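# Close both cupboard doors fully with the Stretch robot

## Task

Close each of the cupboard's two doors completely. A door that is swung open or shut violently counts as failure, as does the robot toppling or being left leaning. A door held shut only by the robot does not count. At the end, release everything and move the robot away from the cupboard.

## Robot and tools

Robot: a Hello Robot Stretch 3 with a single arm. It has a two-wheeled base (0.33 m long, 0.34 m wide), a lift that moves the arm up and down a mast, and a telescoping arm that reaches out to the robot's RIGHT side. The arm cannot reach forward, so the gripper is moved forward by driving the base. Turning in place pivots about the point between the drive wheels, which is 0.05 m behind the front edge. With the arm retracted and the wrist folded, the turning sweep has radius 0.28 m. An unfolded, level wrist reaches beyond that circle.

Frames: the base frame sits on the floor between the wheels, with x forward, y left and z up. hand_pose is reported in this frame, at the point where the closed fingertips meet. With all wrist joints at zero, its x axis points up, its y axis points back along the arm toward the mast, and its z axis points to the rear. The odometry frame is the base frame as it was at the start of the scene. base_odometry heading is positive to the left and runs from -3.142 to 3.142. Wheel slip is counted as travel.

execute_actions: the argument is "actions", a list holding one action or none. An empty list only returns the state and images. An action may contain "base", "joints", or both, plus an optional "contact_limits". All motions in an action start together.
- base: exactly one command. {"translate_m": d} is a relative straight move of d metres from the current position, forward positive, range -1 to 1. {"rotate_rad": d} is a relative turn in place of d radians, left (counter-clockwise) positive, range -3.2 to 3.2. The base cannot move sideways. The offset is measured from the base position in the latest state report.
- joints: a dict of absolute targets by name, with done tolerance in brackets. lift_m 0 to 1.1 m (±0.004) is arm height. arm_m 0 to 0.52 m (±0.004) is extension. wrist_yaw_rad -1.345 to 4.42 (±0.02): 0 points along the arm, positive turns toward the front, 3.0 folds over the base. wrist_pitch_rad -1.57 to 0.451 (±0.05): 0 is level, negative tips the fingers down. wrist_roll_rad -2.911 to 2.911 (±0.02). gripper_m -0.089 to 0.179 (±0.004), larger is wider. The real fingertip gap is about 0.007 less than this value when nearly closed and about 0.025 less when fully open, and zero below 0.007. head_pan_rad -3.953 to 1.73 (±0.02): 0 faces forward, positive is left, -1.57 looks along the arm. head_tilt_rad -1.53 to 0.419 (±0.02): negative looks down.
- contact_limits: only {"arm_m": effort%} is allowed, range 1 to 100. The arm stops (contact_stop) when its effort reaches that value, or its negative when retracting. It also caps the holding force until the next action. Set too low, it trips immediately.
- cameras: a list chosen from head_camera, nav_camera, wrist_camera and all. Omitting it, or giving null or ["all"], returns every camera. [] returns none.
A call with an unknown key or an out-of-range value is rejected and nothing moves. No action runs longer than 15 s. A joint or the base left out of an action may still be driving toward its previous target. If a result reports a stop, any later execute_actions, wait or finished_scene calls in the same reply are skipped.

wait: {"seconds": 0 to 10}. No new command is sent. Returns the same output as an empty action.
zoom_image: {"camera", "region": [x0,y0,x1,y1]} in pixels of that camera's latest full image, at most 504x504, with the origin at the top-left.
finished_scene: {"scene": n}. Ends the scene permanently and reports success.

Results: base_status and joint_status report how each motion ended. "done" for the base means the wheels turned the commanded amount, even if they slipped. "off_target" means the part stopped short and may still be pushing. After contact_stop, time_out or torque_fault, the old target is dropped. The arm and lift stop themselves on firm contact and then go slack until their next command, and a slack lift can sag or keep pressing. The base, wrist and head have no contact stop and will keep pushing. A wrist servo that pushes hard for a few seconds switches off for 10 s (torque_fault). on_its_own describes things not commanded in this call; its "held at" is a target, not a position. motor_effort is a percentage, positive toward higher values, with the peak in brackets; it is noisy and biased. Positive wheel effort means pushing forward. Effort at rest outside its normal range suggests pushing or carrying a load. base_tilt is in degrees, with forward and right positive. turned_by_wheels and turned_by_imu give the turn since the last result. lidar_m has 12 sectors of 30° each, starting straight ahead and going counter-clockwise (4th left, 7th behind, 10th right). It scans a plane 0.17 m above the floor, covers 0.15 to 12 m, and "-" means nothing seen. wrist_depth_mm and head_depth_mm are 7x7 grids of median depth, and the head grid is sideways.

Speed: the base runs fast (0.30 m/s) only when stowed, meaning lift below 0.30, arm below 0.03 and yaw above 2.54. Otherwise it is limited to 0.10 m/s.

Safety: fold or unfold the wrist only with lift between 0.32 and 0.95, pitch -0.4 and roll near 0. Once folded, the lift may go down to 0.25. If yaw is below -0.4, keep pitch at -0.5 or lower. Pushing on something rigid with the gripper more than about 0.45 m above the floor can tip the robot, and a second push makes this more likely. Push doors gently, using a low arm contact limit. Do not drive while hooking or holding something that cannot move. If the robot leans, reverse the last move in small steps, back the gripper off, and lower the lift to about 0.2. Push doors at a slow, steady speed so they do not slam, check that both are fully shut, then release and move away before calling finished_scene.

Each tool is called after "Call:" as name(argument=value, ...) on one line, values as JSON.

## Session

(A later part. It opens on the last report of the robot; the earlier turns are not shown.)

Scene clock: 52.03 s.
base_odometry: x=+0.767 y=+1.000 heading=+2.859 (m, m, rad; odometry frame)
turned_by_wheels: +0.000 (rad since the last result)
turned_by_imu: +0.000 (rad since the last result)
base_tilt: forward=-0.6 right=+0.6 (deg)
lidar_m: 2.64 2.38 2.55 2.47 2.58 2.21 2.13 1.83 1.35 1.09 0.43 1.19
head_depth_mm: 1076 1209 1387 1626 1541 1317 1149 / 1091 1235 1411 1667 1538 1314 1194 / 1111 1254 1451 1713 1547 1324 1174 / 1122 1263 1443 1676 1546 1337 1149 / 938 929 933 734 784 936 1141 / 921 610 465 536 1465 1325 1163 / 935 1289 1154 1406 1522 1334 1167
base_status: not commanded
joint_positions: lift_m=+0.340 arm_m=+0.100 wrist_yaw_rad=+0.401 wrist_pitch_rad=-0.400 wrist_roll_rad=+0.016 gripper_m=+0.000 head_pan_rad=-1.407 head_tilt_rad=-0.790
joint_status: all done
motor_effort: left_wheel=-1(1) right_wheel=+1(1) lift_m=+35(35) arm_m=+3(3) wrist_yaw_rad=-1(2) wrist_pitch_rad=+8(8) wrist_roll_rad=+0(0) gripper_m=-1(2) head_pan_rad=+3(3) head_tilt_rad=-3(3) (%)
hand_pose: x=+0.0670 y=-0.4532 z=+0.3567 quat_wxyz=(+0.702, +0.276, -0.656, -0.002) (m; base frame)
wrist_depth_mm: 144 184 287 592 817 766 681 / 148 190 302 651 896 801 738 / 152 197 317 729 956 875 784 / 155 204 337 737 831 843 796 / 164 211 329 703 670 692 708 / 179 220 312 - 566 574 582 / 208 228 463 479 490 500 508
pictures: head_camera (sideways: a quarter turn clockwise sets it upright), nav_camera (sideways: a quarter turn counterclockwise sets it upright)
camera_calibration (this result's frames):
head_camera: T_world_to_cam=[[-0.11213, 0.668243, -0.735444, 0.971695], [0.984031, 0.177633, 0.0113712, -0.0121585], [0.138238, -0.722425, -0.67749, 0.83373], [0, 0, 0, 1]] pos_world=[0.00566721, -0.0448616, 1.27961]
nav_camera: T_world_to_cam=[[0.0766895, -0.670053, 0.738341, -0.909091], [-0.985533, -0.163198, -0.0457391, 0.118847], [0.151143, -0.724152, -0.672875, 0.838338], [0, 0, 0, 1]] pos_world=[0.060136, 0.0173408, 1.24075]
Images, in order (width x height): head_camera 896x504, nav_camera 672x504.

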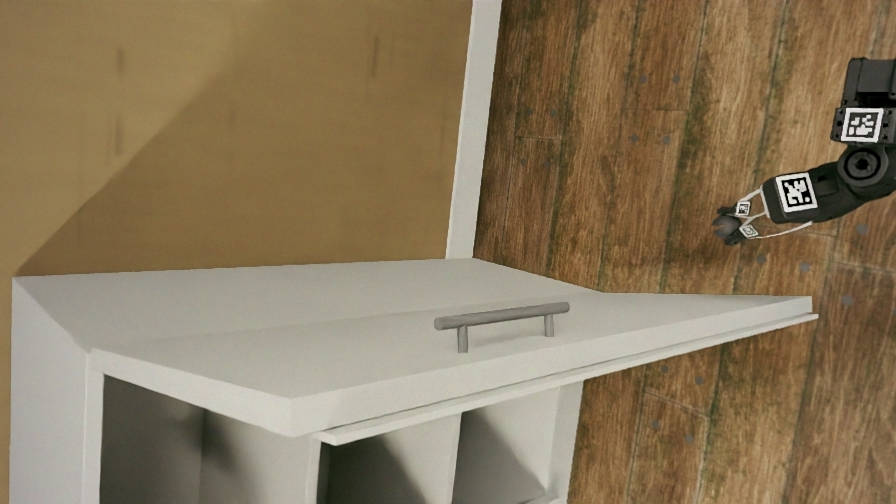

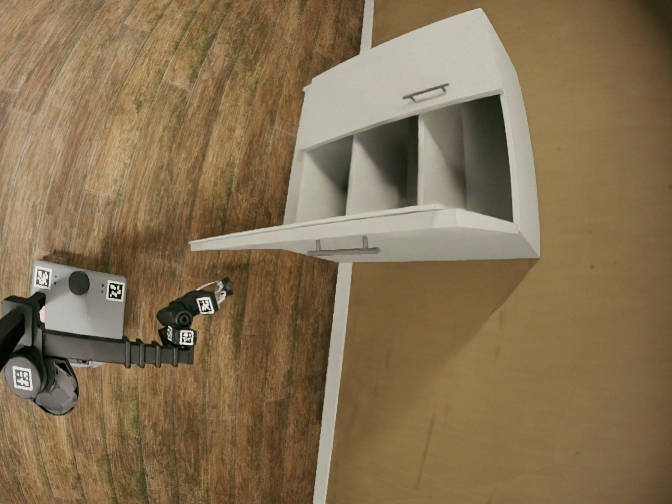

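Call:
execute_actions(actions=[{"base":{"translate_m":0.35}}], cameras=[])

Call:
execute_actions(actions=[{"joints":{"arm_m":0,"wrist_yaw_rad":0.9,"lift_m":0.69}}], cameras=["nav_camera"])

Call:
execute_actions(actions=[{"base":{"translate_m":0.43},"joints":{"head_pan_rad":-1.57,"head_tilt_rad":-0.6}}], cameras=[])

Call:
execute_actions(actions=[{"joints":{"wrist_yaw_rad":0,"wrist_pitch_rad":0,"gripper_m":0.06,"arm_m":0.1}}])

Scene clock: 57.40 s.
base_odometry: x=+0.431 y=+1.098 heading=+2.859 (m, m, rad; odometry frame)
turned_by_wheels: +0.000 (rad since the last result)
turned_by_imu: +0.001 (rad since the last result)
base_tilt: forward=-0.6 right=+0.6 (deg)
lidar_m: 2.30 2.06 2.53 2.47 2.57 2.57 2.48 1.84 1.35 0.46 0.45 1.87
head_depth_mm: 1043 1188 1393 1622 1532 1317 1154 / 883 650 788 1014 1465 1318 1196 / 896 575 630 762 968 1265 1172 / 907 1209 522 603 728 934 1135 / 915 1249 485 591 1448 1307 1154 / 925 1259 1053 1208 1460 1331 1158 / 858 863 996 1212 1461 1331 1161
base_status: done
joint_positions: lift_m=+0.340 arm_m=+0.100 wrist_yaw_rad=+0.398 wrist_pitch_rad=-0.400 wrist_roll_rad=+0.016 gripper_m=+0.000 head_pan_rad=-1.407 head_tilt_rad=-0.790
joint_status: not commanded
motor_effort: left_wheel=-2(6) right_wheel=+1(9) lift_m=+34(34) arm_m=+4(4) wrist_yaw_rad=+2(7) wrist_pitch_rad=+8(8) wrist_roll_rad=+0(0) gripper_m=-2(2) head_pan_rad=+3(4) head_tilt_rad=-4(4) (%)
hand_pose: x=+0.0663 y=-0.4535 z=+0.3567 quat_wxyz=(+0.702, +0.275, -0.657, -0.003) (m; base frame)
wrist_depth_mm: - 117 128 156 199 276 680 / - 130 137 171 225 327 730 / 946 146 149 189 258 403 786 / 733 167 163 212 304 778 818 / 611 595 178 252 364 662 702 / 528 519 197 - 535 578 582 / 460 467 246 337 490 497 505
pictures: none
No camera images: the call's "cameras" was empty. Leave "cameras" out to get every camera's image.

Scene clock: 61.40 s.
base_odometry: x=+0.431 y=+1.098 heading=+2.859 (m, m, rad; odometry frame)
turned_by_wheels: +0.000 (rad since the last result)
turned_by_imu: +0.000 (rad since the last result)
base_tilt: forward=-0.6 right=+0.6 (deg)
lidar_m: 2.29 2.07 2.52 2.47 2.57 2.57 2.48 1.84 1.35 0.46 0.45 1.87
head_depth_mm: 1047 1194 1385 1624 1530 1315 1191 / 882 651 790 1014 1477 1320 1200 / 894 575 628 763 968 1265 1196 / 905 1209 523 602 729 915 - / 918 1245 484 590 1450 1355 1156 / 924 1251 1050 1198 1460 1334 1162 / 859 863 999 1201 1456 1338 1166
base_status: not commanded
joint_positions: lift_m=+0.690 arm_m=+0.000 wrist_yaw_rad=+0.899 wrist_pitch_rad=-0.399 wrist_roll_rad=+0.016 gripper_m=+0.000 head_pan_rad=-1.407 head_tilt_rad=-0.790
joint_status: all done
motor_effort: left_wheel=-1(2) right_wheel=+1(1) lift_m=+40(42) arm_m=-5(4) wrist_yaw_rad=+1(1) wrist_pitch_rad=+8(8) wrist_roll_rad=+0(0) gripper_m=-2(3) head_pan_rad=+3(3) head_tilt_rad=-3(3) (%)
hand_pose: x=+0.1559 y=-0.2866 z=+0.7067 quat_wxyz=(+0.681, +0.429, -0.568, +0.171) (m; base frame)
wrist_depth_mm: - - - - 681 573 170 / - - - - 718 208 183 / - - - - 764 217 203 / - - - - 836 231 226 / - - - - 908 257 273 / 913 927 962 - 884 291 328 / 789 821 809 836 353 354 407
pictures: nav_camera (sideways: a quarter turn counterclockwise sets it upright)
camera_calibration (this result's frames):
nav_camera: T_world_to_cam=[[0.0766986, -0.670052, 0.738341, -0.909091], [-0.98553, -0.163211, -0.0457391, 0.118847], [0.151153, -0.72415, -0.672875, 0.838338], [0, 0, 0, 1]] pos_world=[0.0601358, 0.0173415, 1.24075]
Images, in order (width x height): nav_camera 672x504.

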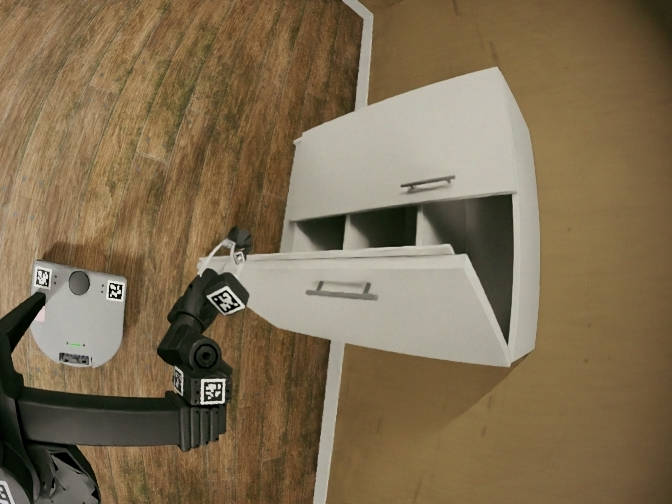

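Scene clock: 67.17 s.
base_odometry: x=+0.018 y=+1.218 heading=+2.859 (m, m, rad; odometry frame)
turned_by_wheels: +0.000 (rad since the last result)
turned_by_imu: +0.002 (rad since the last result)
base_tilt: forward=-0.6 right=+0.5 (deg)
lidar_m: 1.86 1.70 2.53 2.44 2.57 3.02 2.92 1.85 0.52 0.84 0.87 1.88
head_depth_mm: 1083 1031 1271 1107 1262 1366 1249 / 1089 1037 1278 1114 1269 1372 1246 / 1093 1055 1256 1067 1231 1373 1249 / 1091 1068 832 930 1075 1251 1253 / 1096 1084 838 942 1075 1262 1256 / 1102 1095 842 945 1077 1260 1256 / 1105 1104 841 949 1132 1458 1260
base_status: done
joint_positions: lift_m=+0.690 arm_m=+0.000 wrist_yaw_rad=+0.899 wrist_pitch_rad=-0.399 wrist_roll_rad=+0.016 gripper_m=+0.000 head_pan_rad=-1.563 head_tilt_rad=-0.606
joint_status: all done
motor_effort: left_wheel=-1(5) right_wheel=+1(5) lift_m=+40(40) arm_m=-4(5) wrist_yaw_rad=+1(1) wrist_pitch_rad=+8(8) wrist_roll_rad=+0(0) gripper_m=-2(2) head_pan_rad=-5(23) head_tilt_rad=+2(13) (%)
hand_pose: x=+0.1559 y=-0.2866 z=+0.7067 quat_wxyz=(+0.681, +0.429, -0.568, +0.171) (m; base frame)
wrist_depth_mm: - - - - - 547 458 / - - - - - 573 478 / - - - - - 598 496 / - - - - - 624 512 / - - - - 899 675 534 / 892 920 979 - 918 691 565 / 809 803 813 828 843 754 596
pictures: none
No camera images: the call's "cameras" was empty. Leave "cameras" out to get every camera's image.

Scene clock: 69.13 s.
base_odometry: x=+0.018 y=+1.218 heading=+2.859 (m, m, rad; odometry frame)
turned_by_wheels: +0.000 (rad since the last result)
turned_by_imu: +0.000 (rad since the last result)
base_tilt: forward=-0.6 right=+0.6 (deg)
lidar_m: 1.86 1.70 2.53 2.44 2.57 3.04 2.91 1.85 0.51 0.84 0.87 1.89
head_depth_mm: 1081 1027 1267 1111 1264 1370 - / 1084 1042 1276 1115 1271 1366 - / 1084 1057 1267 1070 1234 1383 - / 1093 1067 834 933 1072 1251 1255 / 1096 1083 836 945 1080 1257 1247 / 1099 1093 843 944 1086 1259 1258 / 1102 1104 846 953 1132 1470 1261
base_status: not commanded
joint_positions: lift_m=+0.690 arm_m=+0.100 wrist_yaw_rad=+0.002 wrist_pitch_rad=-0.024 wrist_roll_rad=+0.016 gripper_m=+0.060 head_pan_rad=-1.563 head_tilt_rad=-0.606
joint_status: all done
motor_effort: left_wheel=-2(1) right_wheel=+1(1) lift_m=+40(40) arm_m=+4(5) wrist_yaw_rad=-1(1) wrist_pitch_rad=+9(10) wrist_roll_rad=+0(0) gripper_m=+1(76) head_pan_rad=-4(5) head_tilt_rad=+2(1) (%)
hand_pose: x=-0.0210 y=-0.5002 z=+0.7983 quat_wxyz=(+0.702, +0.009, -0.712, -0.008) (m; base frame)
wrist_depth_mm: 446 442 442 446 711 672 536 / 460 455 460 461 863 799 532 / 481 474 480 486 908 780 529 / 494 498 490 500 646 678 527 / 519 512 512 521 954 773 532 / - 536 534 534 868 743 499 / - 550 560 609 649 651 472
pictures: head_camera (sideways: a quarter turn clockwise sets it upright), nav_camera (sideways: a quarter turn counterclockwise sets it upright), wrist_camera
camera_calibration (this result's frames):
head_camera: T_world_to_cam=[[-0.00580484, 0.531111, -0.847282, 1.11684], [0.999666, 0.0244364, 0.00846889, -0.00847777], [0.0252024, -0.84695, -0.531076, 0.64395], [0, 0, 0, 1]] pos_world=[-0.0012711, -0.0475651, 1.28833]
nav_camera: T_world_to_cam=[[-0.0294901, -0.52693, 0.849397, -1.05322], [-0.998855, -0.0164942, -0.0449114, 0.117861], [0.0376753, -0.849749, -0.52584, 0.647752], [0, 0, 0, 1]] pos_world=[0.0622628, -0.00260061, 1.24051]
wrist_camera: T_world_to_cam=[[-0.999059, 0.036137, 0.0239718, -0.0297247], [-0.0154906, 0.218927, -0.975618, 0.917891], [-0.040504, -0.975072, -0.218161, -0.153885], [0, 0, 0, 1]] pos_world=[-0.021711, -0.349926, 0.862652]
Images, in order (width x height): head_camera 896x504, nav_camera 672x504, wrist_camera 644x364.

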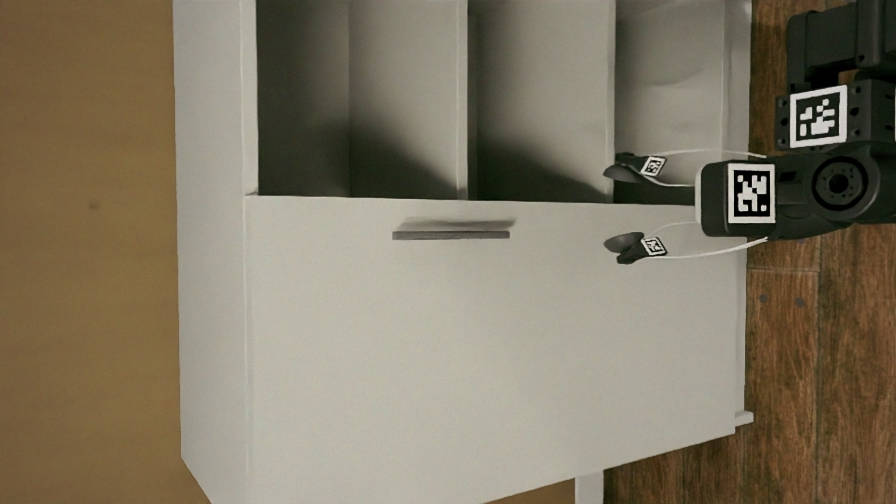

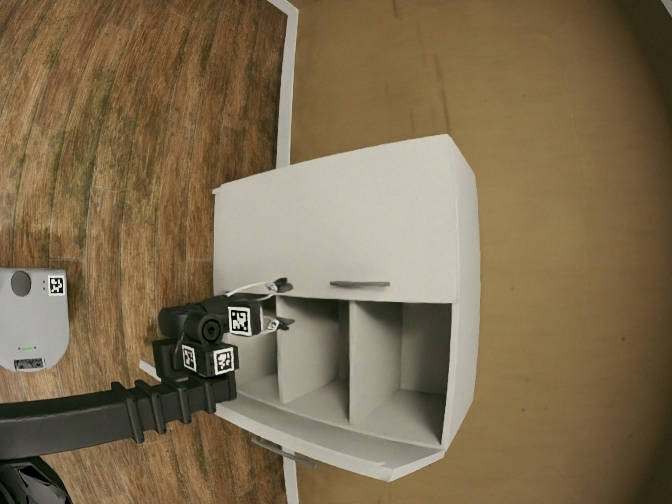

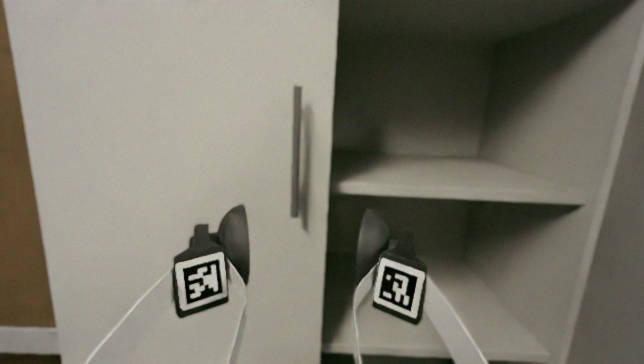

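Call:
execute_actions(actions=[{"joints":{"arm_m":0.34},"base":{"translate_m":0.013}}], cameras=["wrist_camera"])

Call:
execute_actions(actions=[{"joints":{"arm_m":0.418}}], cameras=["wrist_camera"])

Call:
execute_actions(actions=[{"joints":{"gripper_m":-0.07}}], cameras=[])

Call:
execute_actions(actions=[{"joints":{"arm_m":0.37}}], cameras=["wrist_camera"])

Scene clock: 72.50 s.
base_odometry: x=+0.006 y=+1.221 heading=+2.859 (m, m, rad; odometry frame)
turned_by_wheels: +0.000 (rad since the last result)
turned_by_imu: +0.000 (rad since the last result)
base_tilt: forward=-0.6 right=+0.6 (deg)
lidar_m: 1.85 1.69 2.53 2.43 2.56 3.03 2.93 1.84 0.52 0.84 0.88 1.88
head_depth_mm: 1081 1027 1275 1104 1267 1369 - / 1085 1042 1275 1112 1339 1374 1222 / 1089 1058 1241 1021 - 1370 1256 / 1093 1072 836 924 1072 1244 1252 / 1096 1080 837 943 1080 1253 1256 / 1097 1096 843 950 1079 1264 1261 / 1106 1160 847 950 1155 1473 1267
base_status: done
joint_positions: lift_m=+0.690 arm_m=+0.340 wrist_yaw_rad=+0.001 wrist_pitch_rad=-0.023 wrist_roll_rad=+0.016 gripper_m=+0.060 head_pan_rad=-1.563 head_tilt_rad=-0.606
joint_status: all done
motor_effort: left_wheel=-1(5) right_wheel=+1(6) lift_m=+40(40) arm_m=+4(3) wrist_yaw_rad=+0(2) wrist_pitch_rad=+9(9) wrist_roll_rad=+0(0) gripper_m=+0(0) head_pan_rad=-4(4) head_tilt_rad=+1(1) (%)
hand_pose: x=-0.0213 y=-0.7402 z=+0.7986 quat_wxyz=(+0.702, +0.009, -0.712, -0.008) (m; base frame)
wrist_depth_mm: 228 227 226 227 623 635 547 / 235 234 234 233 649 644 557 / 244 243 244 240 676 669 545 / 254 252 253 250 563 601 518 / 262 261 261 261 359 340 353 / 273 273 275 273 741 736 509 / 284 285 286 285 627 642 530
pictures: wrist_camera
camera_calibration (this result's frames):
wrist_camera: T_world_to_cam=[[-0.999014, 0.0373785, 0.0239376, -0.020421], [-0.0152231, 0.218058, -0.975817, 0.970183], [-0.0416943, -0.97522, -0.217274, -0.388733], [0, 0, 0, 1]] pos_world=[-0.0218396, -0.589893, 0.862748]
Images, in order (width x height): wrist_camera 644x364.

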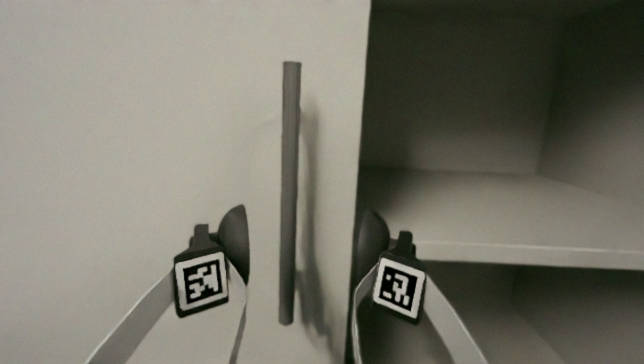

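Scene clock: 74.27 s.
base_odometry: x=+0.006 y=+1.221 heading=+2.859 (m, m, rad; odometry frame)
turned_by_wheels: +0.000 (rad since the last result)
turned_by_imu: +0.000 (rad since the last result)
base_tilt: forward=-0.6 right=+0.6 (deg)
lidar_m: 1.85 1.69 2.54 2.44 2.57 3.04 2.93 1.84 0.52 0.84 0.87 1.88
head_depth_mm: 1085 1036 1266 1106 1265 1373 - / 1086 1043 1274 1068 1365 1376 1241 / 1092 1059 1238 1020 1183 1384 1251 / 1089 1070 831 924 1072 1247 1258 / 1090 1081 837 943 1083 1253 1258 / 1098 1088 841 949 1086 1260 1261 / 1100 1163 845 954 1151 1460 1263
base_status: not commanded
joint_positions: lift_m=+0.690 arm_m=+0.418 wrist_yaw_rad=+0.001 wrist_pitch_rad=-0.023 wrist_roll_rad=+0.016 gripper_m=+0.060 head_pan_rad=-1.563 head_tilt_rad=-0.606
joint_status: all done
motor_effort: left_wheel=-1(1) right_wheel=+2(2) lift_m=+40(40) arm_m=+3(5) wrist_yaw_rad=+0(1) wrist_pitch_rad=+9(9) wrist_roll_rad=+0(0) gripper_m=+0(0) head_pan_rad=-4(4) head_tilt_rad=+2(1) (%)
hand_pose: x=-0.0213 y=-0.8182 z=+0.7986 quat_wxyz=(+0.702, +0.009, -0.712, -0.008) (m; base frame)
wrist_depth_mm: 156 156 156 156 554 557 552 / 162 161 161 161 577 578 551 / 168 167 167 167 595 601 543 / 174 174 173 173 556 598 516 / 180 180 177 178 358 339 355 / 187 188 187 186 245 242 245 / 195 195 195 195 626 646 531
pictures: wrist_camera
camera_calibration (this result's frames):
wrist_camera: T_world_to_cam=[[-0.999009, 0.0375168, 0.0239372, -0.0174274], [-0.0151925, 0.21806, -0.975817, 0.987192], [-0.0418293, -0.975214, -0.217274, -0.464795], [0, 0, 0, 1]] pos_world=[-0.0218542, -0.667888, 0.862748]
Images, in order (width x height): wrist_camera 644x364.

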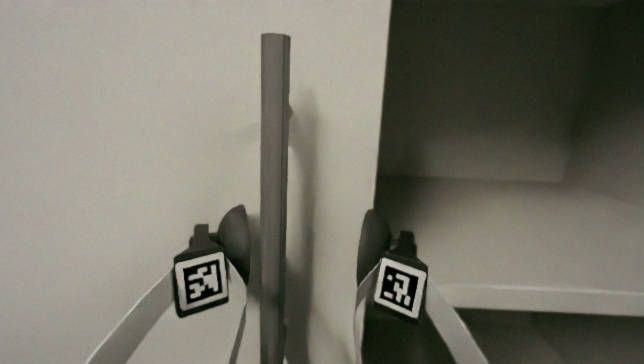

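Scene clock: 76.07 s.
base_odometry: x=+0.006 y=+1.221 heading=+2.860 (m, m, rad; odometry frame)
turned_by_wheels: +0.000 (rad since the last result)
turned_by_imu: +0.001 (rad since the last result)
base_tilt: forward=-0.6 right=+0.5 (deg)
lidar_m: 1.85 1.68 2.53 2.43 2.57 3.02 2.93 1.84 0.52 0.84 0.87 1.88
head_depth_mm: 1083 1040 1273 1115 1265 1378 - / 1083 1048 1276 1067 - 1374 1245 / 1084 1061 1238 1024 1181 1372 1256 / 1091 1074 834 927 1073 1251 1248 / 1095 1086 838 939 1081 1255 1254 / 1098 1096 842 943 1085 1262 1263 / 1104 1164 846 953 1160 1467 1261
base_status: not commanded
joint_positions: lift_m=+0.690 arm_m=+0.417 wrist_yaw_rad=-0.007 wrist_pitch_rad=-0.026 wrist_roll_rad=+0.016 gripper_m=-0.068 head_pan_rad=-1.563 head_tilt_rad=-0.606
joint_status: all done
motor_effort: left_wheel=+3(4) right_wheel=-10(10) lift_m=+39(40) arm_m=+7(7) wrist_yaw_rad=+5(5) wrist_pitch_rad=+10(10) wrist_roll_rad=+0(0) gripper_m=-36(100) head_pan_rad=-4(4) head_tilt_rad=+1(1) (%)
hand_pose: x=-0.0234 y=-0.8178 z=+0.7977 quat_wxyz=(+0.702, +0.007, -0.712, -0.012) (m; base frame)
wrist_depth_mm: 156 158 157 157 558 556 553 / 162 162 162 162 574 577 548 / 168 167 168 168 599 595 541 / 174 175 175 174 551 591 519 / 182 181 179 180 329 340 354 / 189 188 153 189 248 246 245 / 197 197 197 196 622 636 527
pictures: none
No camera images: the call's "cameras" was empty. Leave "cameras" out to get every camera's image.

Scene clock: 78.07 s.
base_odometry: x=+0.006 y=+1.221 heading=+2.860 (m, m, rad; odometry frame)
turned_by_wheels: +0.000 (rad since the last result)
turned_by_imu: +0.000 (rad since the last result)
base_tilt: forward=-0.6 right=+0.6 (deg)
lidar_m: 1.85 1.69 2.54 2.43 2.57 3.03 2.93 1.84 0.52 0.79 0.85 1.88
head_depth_mm: 1082 1034 1272 1109 1272 1381 - / 1087 1053 1271 1120 - 1377 1230 / 1085 1063 1245 1022 - 1377 1249 / 1092 1080 789 875 1025 1179 1253 / 1095 1092 803 904 1036 1215 1259 / 1100 1101 817 921 1061 1248 1263 / 1104 1159 832 945 1139 1462 1262
base_status: not commanded
joint_positions: lift_m=+0.690 arm_m=+0.370 wrist_yaw_rad=+0.076 wrist_pitch_rad=-0.023 wrist_roll_rad=+0.015 gripper_m=-0.063 head_pan_rad=-1.563 head_tilt_rad=-0.604
joint_status: all done
on_its_own: wrist_yaw_rad is held at +0.064, not at your +0.000, by its stall guard, which is not easing now; gripper_m is held at -0.064, not at your -0.070, by its stall guard, which is still easing
motor_effort: left_wheel=+6(25) right_wheel=-8(27) lift_m=+39(39) arm_m=-6(8) wrist_yaw_rad=-9(31) wrist_pitch_rad=+9(11) wrist_roll_rad=+0(0) gripper_m=-25(35) head_pan_rad=-4(4) head_tilt_rad=+1(1) (%)
hand_pose: x=-0.0019 y=-0.7703 z=+0.7986 quat_wxyz=(+0.702, +0.035, -0.711, +0.018) (m; base frame)
wrist_depth_mm: 184 174 165 156 151 577 564 / 191 182 171 159 158 605 580 / 199 188 178 164 164 616 598 / 207 197 184 171 443 594 553 / 218 205 193 148 285 340 356 / 227 212 - - 693 690 278 / 239 226 208 191 612 651 586
pictures: wrist_camera
camera_calibration (this result's frames):
wrist_camera: T_world_to_cam=[[-0.998968, -0.0382744, 0.0244648, -0.0586826], [-0.0321781, 0.216098, -0.975841, 0.97556], [0.032063, -0.975621, -0.217107, -0.417487], [0, 0, 0, 1]] pos_world=[-0.0138445, -0.620372, 0.862788]
Images, in order (width x height): wrist_camera 644x364.

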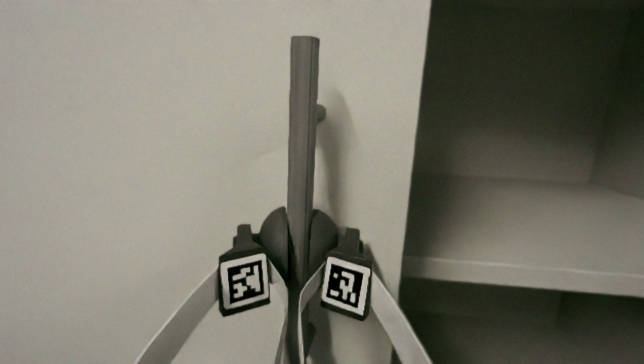

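Call:
execute_actions(actions=[{"joints":{"arm_m":0.30},"base":{"translate_m":0.035}}], cameras=[])

Call:
execute_actions(actions=[{"joints":{"arm_m":0.23},"base":{"translate_m":0.035}}], cameras=[])

Call:
execute_actions(actions=[{"joints":{"gripper_m":0.04}}], cameras=[])

Call:
execute_actions(actions=[{"joints":{"arm_m":0.0}}], cameras=["nav_camera"])

Call:
execute_actions(actions=[{"joints":{"wrist_yaw_rad":0.9,"lift_m":0.34,"wrist_pitch_rad":-0.4,"gripper_m":0,"head_tilt_rad":-0.8,"head_pan_rad":-1.4},"base":{"translate_m":-0.57}}], cameras=[])

Call:
execute_actions(actions=[{"joints":{"wrist_yaw_rad":0.4}}], cameras=[])

Call:
execute_actions(actions=[{"joints":{"arm_m":0.15},"base":{"translate_m":0.1}}], cameras=["head_camera","nav_camera"])

Scene clock: 80.43 s.
base_odometry: x=-0.028 y=+1.231 heading=+2.859 (m, m, rad; odometry frame)
turned_by_wheels: +0.000 (rad since the last result)
turned_by_imu: +0.000 (rad since the last result)
base_tilt: forward=-0.6 right=+0.6 (deg)
lidar_m: 1.81 1.66 2.53 2.43 2.56 3.07 2.96 1.84 0.54 0.71 0.83 1.88
head_depth_mm: 1082 1039 1268 1112 1272 1366 - / 1085 1054 1276 1115 1320 1368 1245 / 1091 1072 725 820 - 1310 1222 / 1097 1083 738 804 943 1094 1221 / 1094 1091 768 856 985 1159 1260 / 1096 1102 785 894 1039 1232 1267 / 1101 1162 825 950 1694 1502 1260
base_status: done
joint_positions: lift_m=+0.690 arm_m=+0.300 wrist_yaw_rad=+0.049 wrist_pitch_rad=-0.024 wrist_roll_rad=+0.015 gripper_m=-0.054 head_pan_rad=-1.563 head_tilt_rad=-0.604
joint_status: all done
on_its_own: wrist_yaw_rad is held at +0.064, not at your +0.000, by its stall guard, which is not easing now; gripper_m is held at -0.053, not at your -0.070, by its stall guard, which is still easing
motor_effort: left_wheel=-5(15) right_wheel=+7(16) lift_m=+39(39) arm_m=-4(10) wrist_yaw_rad=+10(21) wrist_pitch_rad=+9(9) wrist_roll_rad=+0(0) gripper_m=-4(24) head_pan_rad=-4(4) head_tilt_rad=+0(0) (%)
hand_pose: x=-0.0089 y=-0.7006 z=+0.7984 quat_wxyz=(+0.702, +0.026, -0.712, +0.009) (m; base frame)
wrist_depth_mm: 217 195 174 157 146 654 596 / 226 203 181 159 152 666 636 / 236 212 188 163 157 688 632 / 251 219 195 170 164 600 566 / 264 232 207 147 170 372 357 / 279 243 219 155 742 763 602 / 296 259 219 189 604 645 600
pictures: none
No camera images: the call's "cameras" was empty. Leave "cameras" out to get every camera's image.

Scene clock: 82.13 s.
base_odometry: x=-0.062 y=+1.241 heading=+2.859 (m, m, rad; odometry frame)
turned_by_wheels: +0.000 (rad since the last result)
turned_by_imu: +0.000 (rad since the last result)
base_tilt: forward=-0.7 right=+0.6 (deg)
lidar_m: 1.78 1.63 2.52 2.44 2.56 3.10 2.99 1.84 0.56 0.63 0.80 1.84
head_depth_mm: 1086 1036 1268 1113 1271 1375 - / 1086 1047 1269 1117 1272 - 1216 / 1092 1066 666 710 785 - 1196 / 1092 1082 682 739 856 1017 1180 / 1097 1092 719 807 937 1113 1262 / 1097 1107 774 878 1028 1290 1263 / 1105 1178 825 1464 1702 1502 1262
base_status: done
joint_positions: lift_m=+0.690 arm_m=+0.230 wrist_yaw_rad=+0.056 wrist_pitch_rad=-0.024 wrist_roll_rad=+0.015 gripper_m=-0.049 head_pan_rad=-1.563 head_tilt_rad=-0.604
joint_status: all done
on_its_own: wrist_yaw_rad is held at +0.064, not at your +0.000, by its stall guard, which is not easing now; gripper_m is held at -0.050, not at your -0.070, by its stall guard, which is not easing now
motor_effort: left_wheel=-3(19) right_wheel=+4(20) lift_m=+39(39) arm_m=-5(2) wrist_yaw_rad=+5(29) wrist_pitch_rad=+9(10) wrist_roll_rad=+0(0) gripper_m=-20(23) head_pan_rad=-4(4) head_tilt_rad=+1(1) (%)
hand_pose: x=-0.0073 y=-0.6305 z=+0.7982 quat_wxyz=(+0.702, +0.029, -0.712, +0.010) (m; base frame)
wrist_depth_mm: 309 237 192 160 139 678 622 / 328 247 199 159 145 730 680 / 351 260 206 160 150 757 675 / 375 274 216 169 156 599 610 / 896 287 232 149 162 800 438 / 936 301 - 155 170 846 652 / - 337 242 185 583 649 620
pictures: none
No camera images: the call's "cameras" was empty. Leave "cameras" out to get every camera's image.

Scene clock: 83.50 s.
base_odometry: x=-0.062 y=+1.241 heading=+2.859 (m, m, rad; odometry frame)
turned_by_wheels: +0.000 (rad since the last result)
turned_by_imu: +0.000 (rad since the last result)
base_tilt: forward=-0.6 right=+0.6 (deg)
lidar_m: 1.78 1.63 2.53 2.44 2.56 3.12 2.99 1.85 0.56 0.64 0.81 1.84
head_depth_mm: 1081 1034 1276 1108 1266 1376 - / 1088 1051 1277 1115 1273 - 1220 / 1087 1061 659 724 810 - 1200 / 1095 1080 695 759 865 1037 1198 / 1094 1091 732 816 947 1120 1254 / 1099 1108 775 883 1038 1299 1260 / 1102 1183 828 1465 1695 1500 1266
base_status: not commanded
joint_positions: lift_m=+0.690 arm_m=+0.230 wrist_yaw_rad=+0.065 wrist_pitch_rad=-0.024 wrist_roll_rad=+0.015 gripper_m=+0.040 head_pan_rad=-1.563 head_tilt_rad=-0.604
joint_status: all done
on_its_own: wrist_yaw_rad is held at +0.064, not at your +0.000, by its stall guard, which is not easing now
motor_effort: left_wheel=-1(3) right_wheel=+1(3) lift_m=+39(39) arm_m=-4(5) wrist_yaw_rad=-1(6) wrist_pitch_rad=+9(9) wrist_roll_rad=+0(0) gripper_m=+0(81) head_pan_rad=-4(4) head_tilt_rad=+1(1) (%)
hand_pose: x=-0.0048 y=-0.6303 z=+0.7982 quat_wxyz=(+0.702, +0.032, -0.711, +0.014) (m; base frame)
wrist_depth_mm: 321 253 208 176 153 673 641 / 343 265 215 174 156 725 700 / 359 277 224 179 161 752 683 / 389 290 233 184 168 601 619 / 898 304 253 204 173 802 434 / 946 327 - 212 469 839 660 / - 358 266 206 190 644 623
pictures: none
No camera images: the call's "cameras" was empty. Leave "cameras" out to get every camera's image.

Scene clock: 86.43 s.
base_odometry: x=-0.062 y=+1.241 heading=+2.859 (m, m, rad; odometry frame)
turned_by_wheels: +0.000 (rad since the last result)
turned_by_imu: +0.000 (rad since the last result)
base_tilt: forward=-0.6 right=+0.6 (deg)
lidar_m: 1.78 1.63 2.53 2.44 2.57 3.10 2.98 1.84 0.56 0.64 0.81 1.84
head_depth_mm: 1079 1041 1272 1113 1274 1363 1245 / 1083 1054 1279 1115 1273 1378 1248 / 1084 1066 658 725 832 1170 1185 / 1091 1078 695 759 869 1001 1197 / 1098 1092 731 817 949 1122 1253 / 1103 1106 777 883 1035 1300 1261 / 1107 1189 830 1470 1690 1504 1269
base_status: not commanded
joint_positions: lift_m=+0.690 arm_m=+0.000 wrist_yaw_rad=+0.064 wrist_pitch_rad=-0.023 wrist_roll_rad=+0.015 gripper_m=+0.040 head_pan_rad=-1.563 head_tilt_rad=-0.604
joint_status: all done
on_its_own: wrist_yaw_rad is held at +0.064, not at your +0.000, by its stall guard, which is not easing now
motor_effort: left_wheel=-1(1) right_wheel=+0(0) lift_m=+39(39) arm_m=-5(3) wrist_yaw_rad=-1(1) wrist_pitch_rad=+9(9) wrist_roll_rad=+0(0) gripper_m=+0(0) head_pan_rad=-4(4) head_tilt_rad=+1(1) (%)
hand_pose: x=-0.0051 y=-0.4004 z=+0.7985 quat_wxyz=(+0.702, +0.031, -0.711, +0.014) (m; base frame)
wrist_depth_mm: - - 463 392 569 684 631 / - - 481 408 941 928 695 / - - 496 420 940 951 681 / - - 512 432 696 845 633 / - - 561 453 - - 666 / - - - 470 859 853 658 / - - 588 475 - 860 640
pictures: nav_camera (sideways: a quarter turn counterclockwise sets it upright)
camera_calibration (this result's frames):
nav_camera: T_world_to_cam=[[-0.0296883, -0.525469, 0.850295, -1.05439], [-0.99886, -0.0162157, -0.0448966, 0.117842], [0.0373798, -0.850658, -0.524388, 0.645865], [0, 0, 0, 1]] pos_world=[0.0622626, -0.00272532, 1.24051]
Images, in order (width x height): nav_camera 672x504.

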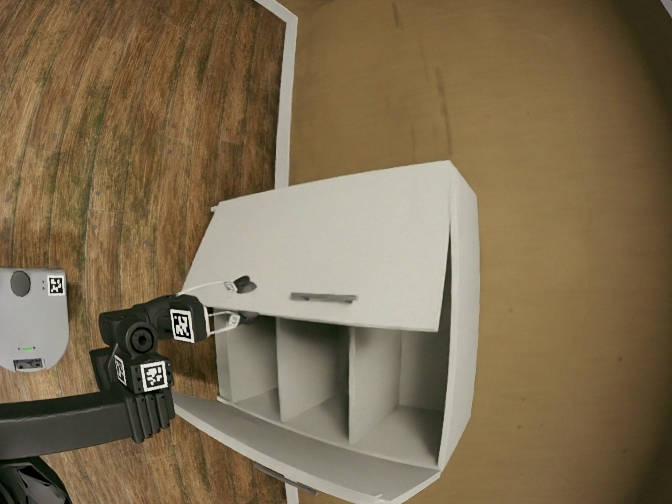

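Scene clock: 93.37 s.
base_odometry: x=+0.486 y=+1.082 heading=+2.859 (m, m, rad; odometry frame)
turned_by_wheels: +0.000 (rad since the last result)
turned_by_imu: -0.001 (rad since the last result)
base_tilt: forward=-0.6 right=+0.5 (deg)
lidar_m: 2.35 2.12 2.54 2.47 2.57 2.51 2.43 1.84 1.35 0.54 0.47 1.11
head_depth_mm: 1082 1217 1386 1617 1530 1320 1148 / 970 790 1360 1648 1547 1316 1149 / 897 640 746 907 1147 1301 1155 / 910 576 620 727 877 1101 1154 / 916 1234 532 606 724 963 1157 / 930 1267 496 1269 1486 1335 1163 / 943 1297 1457 1362 1240 1337 1163
base_status: done
joint_positions: lift_m=+0.340 arm_m=+0.000 wrist_yaw_rad=+0.898 wrist_pitch_rad=-0.413 wrist_roll_rad=+0.015 gripper_m=+0.000 head_pan_rad=-1.407 head_tilt_rad=-0.790
joint_status: all done
motor_effort: left_wheel=+0(8) right_wheel=+1(4) lift_m=+29(34) arm_m=-5(4) wrist_yaw_rad=+1(4) wrist_pitch_rad=+5(10) wrist_roll_rad=+0(0) gripper_m=-2(80) head_pan_rad=+3(23) head_tilt_rad=-4(17) (%)
hand_pose: x=+0.1545 y=-0.2856 z=+0.3540 quat_wxyz=(+0.683, +0.432, -0.565, +0.166) (m; base frame)
wrist_depth_mm: - - - 814 - 211 221 / - - - 833 940 230 247 / 922 939 - 939 278 258 277 / 741 755 777 784 296 292 318 / 609 618 644 682 332 338 374 / 523 529 556 - 370 396 454 / 461 467 470 474 487 497 501
pictures: none
No camera images: the call's "cameras" was empty. Leave "cameras" out to get every camera's image.

Scene clock: 94.53 s.
base_odometry: x=+0.486 y=+1.082 heading=+2.859 (m, m, rad; odometry frame)
turned_by_wheels: +0.000 (rad since the last result)
turned_by_imu: +0.000 (rad since the last result)
base_tilt: forward=-0.6 right=+0.5 (deg)
lidar_m: 2.35 2.12 2.54 2.47 2.57 2.51 2.43 1.84 1.35 0.54 0.47 1.11
head_depth_mm: 1079 1211 1389 1631 1540 1313 1147 / 967 790 1366 1663 1542 1314 1154 / 894 641 749 905 1153 1299 1156 / 909 576 620 727 876 1096 1157 / 921 1231 531 605 725 960 1159 / 929 1274 496 1272 1492 1332 1162 / 944 1295 1450 1353 1239 1337 1164
base_status: not commanded
joint_positions: lift_m=+0.340 arm_m=+0.000 wrist_yaw_rad=+0.402 wrist_pitch_rad=-0.413 wrist_roll_rad=+0.015 gripper_m=+0.000 head_pan_rad=-1.407 head_tilt_rad=-0.790
joint_status: all done
motor_effort: left_wheel=+0(0) right_wheel=+1(1) lift_m=+29(29) arm_m=-5(5) wrist_yaw_rad=-1(1) wrist_pitch_rad=+5(5) wrist_roll_rad=+0(0) gripper_m=-2(2) head_pan_rad=+3(3) head_tilt_rad=-4(3) (%)
hand_pose: x=+0.0666 y=-0.3524 z=+0.3540 quat_wxyz=(+0.702, +0.280, -0.654, -0.006) (m; base frame)
wrist_depth_mm: - 581 226 269 342 476 751 / - 740 246 293 385 855 799 / 932 900 272 326 445 950 868 / 733 752 304 367 521 827 867 / 615 627 346 441 638 670 683 / 527 533 548 - 561 574 579 / 458 468 472 480 484 496 503
pictures: none
No camera images: the call's "cameras" was empty. Leave "cameras" out to get every camera's image.

Scene clock: 97.00 s.
base_odometry: x=+0.390 y=+1.110 heading=+2.859 (m, m, rad; odometry frame)
turned_by_wheels: +0.000 (rad since the last result)
turned_by_imu: +0.000 (rad since the last result)
base_tilt: forward=-0.5 right=+0.5 (deg)
lidar_m: 2.25 2.02 2.52 2.47 2.57 2.61 2.53 1.84 1.35 0.55 0.52 1.87
head_depth_mm: 813 734 1328 1618 1535 1315 1143 / 886 653 774 954 1297 1318 1210 / 897 612 682 820 1025 1290 1116 / 908 571 612 703 874 1106 1156 / 919 1230 559 656 859 1276 1157 / 926 1277 1100 1391 1286 1330 1157 / 1020 1297 855 945 1315 1332 1164
base_status: done
joint_positions: lift_m=+0.340 arm_m=+0.150 wrist_yaw_rad=+0.399 wrist_pitch_rad=-0.420 wrist_roll_rad=+0.015 gripper_m=+0.000 head_pan_rad=-1.407 head_tilt_rad=-0.790
joint_status: all done
motor_effort: left_wheel=+0(7) right_wheel=+1(6) lift_m=+30(29) arm_m=+3(6) wrist_yaw_rad=+1(3) wrist_pitch_rad=+8(10) wrist_roll_rad=+0(0) gripper_m=-2(3) head_pan_rad=+3(3) head_tilt_rad=-4(4) (%)
hand_pose: x=+0.0655 y=-0.5012 z=+0.3524 quat_wxyz=(+0.702, +0.282, -0.654, -0.010) (m; base frame)
wrist_depth_mm: 156 143 159 179 207 242 291 / - 154 173 197 230 276 340 / 904 170 189 219 259 319 719 / 719 192 208 245 297 379 792 / 612 229 228 283 351 463 688 / 520 499 248 - 442 561 577 / 452 455 312 451 480 486 496
pictures: head_camera (sideways: a quarter turn clockwise sets it upright), nav_camera (sideways: a quarter turn counterclockwise sets it upright)
camera_calibration (this result's frames):
head_camera: T_world_to_cam=[[-0.1121, 0.667881, -0.735778, 0.97213], [0.984022, 0.177682, 0.0113639, -0.012149], [0.138324, -0.722748, -0.677128, 0.833259], [0, 0, 0, 1]] pos_world=[0.00567097, -0.0448724, 1.27963]
nav_camera: T_world_to_cam=[[0.0766596, -0.669691, 0.738673, -0.909523], [-0.985522, -0.163263, -0.0457389, 0.118847], [0.151229, -0.724472, -0.672511, 0.837864], [0, 0, 0, 1]] pos_world=[0.0601402, 0.0173134, 1.24075]
Images, in order (width x height): head_camera 896x504, nav_camera 672x504.

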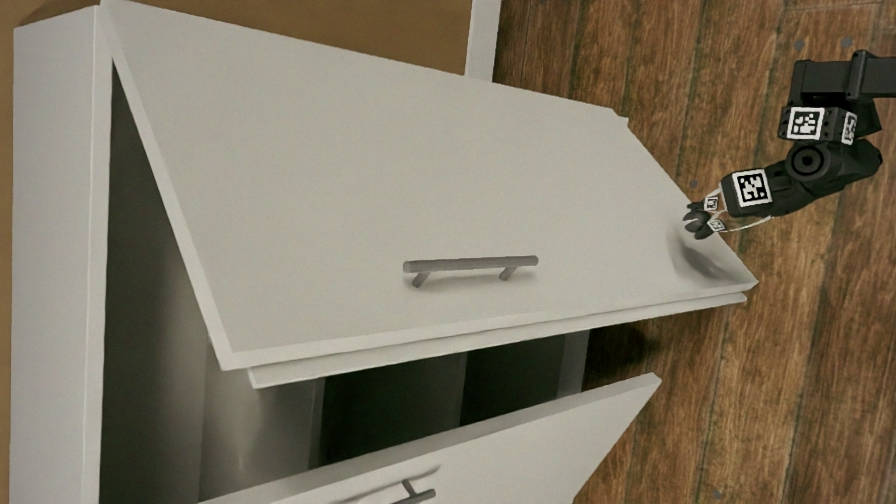

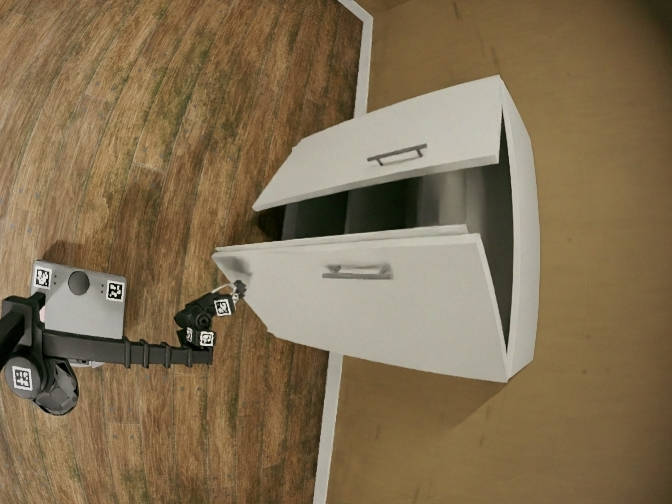

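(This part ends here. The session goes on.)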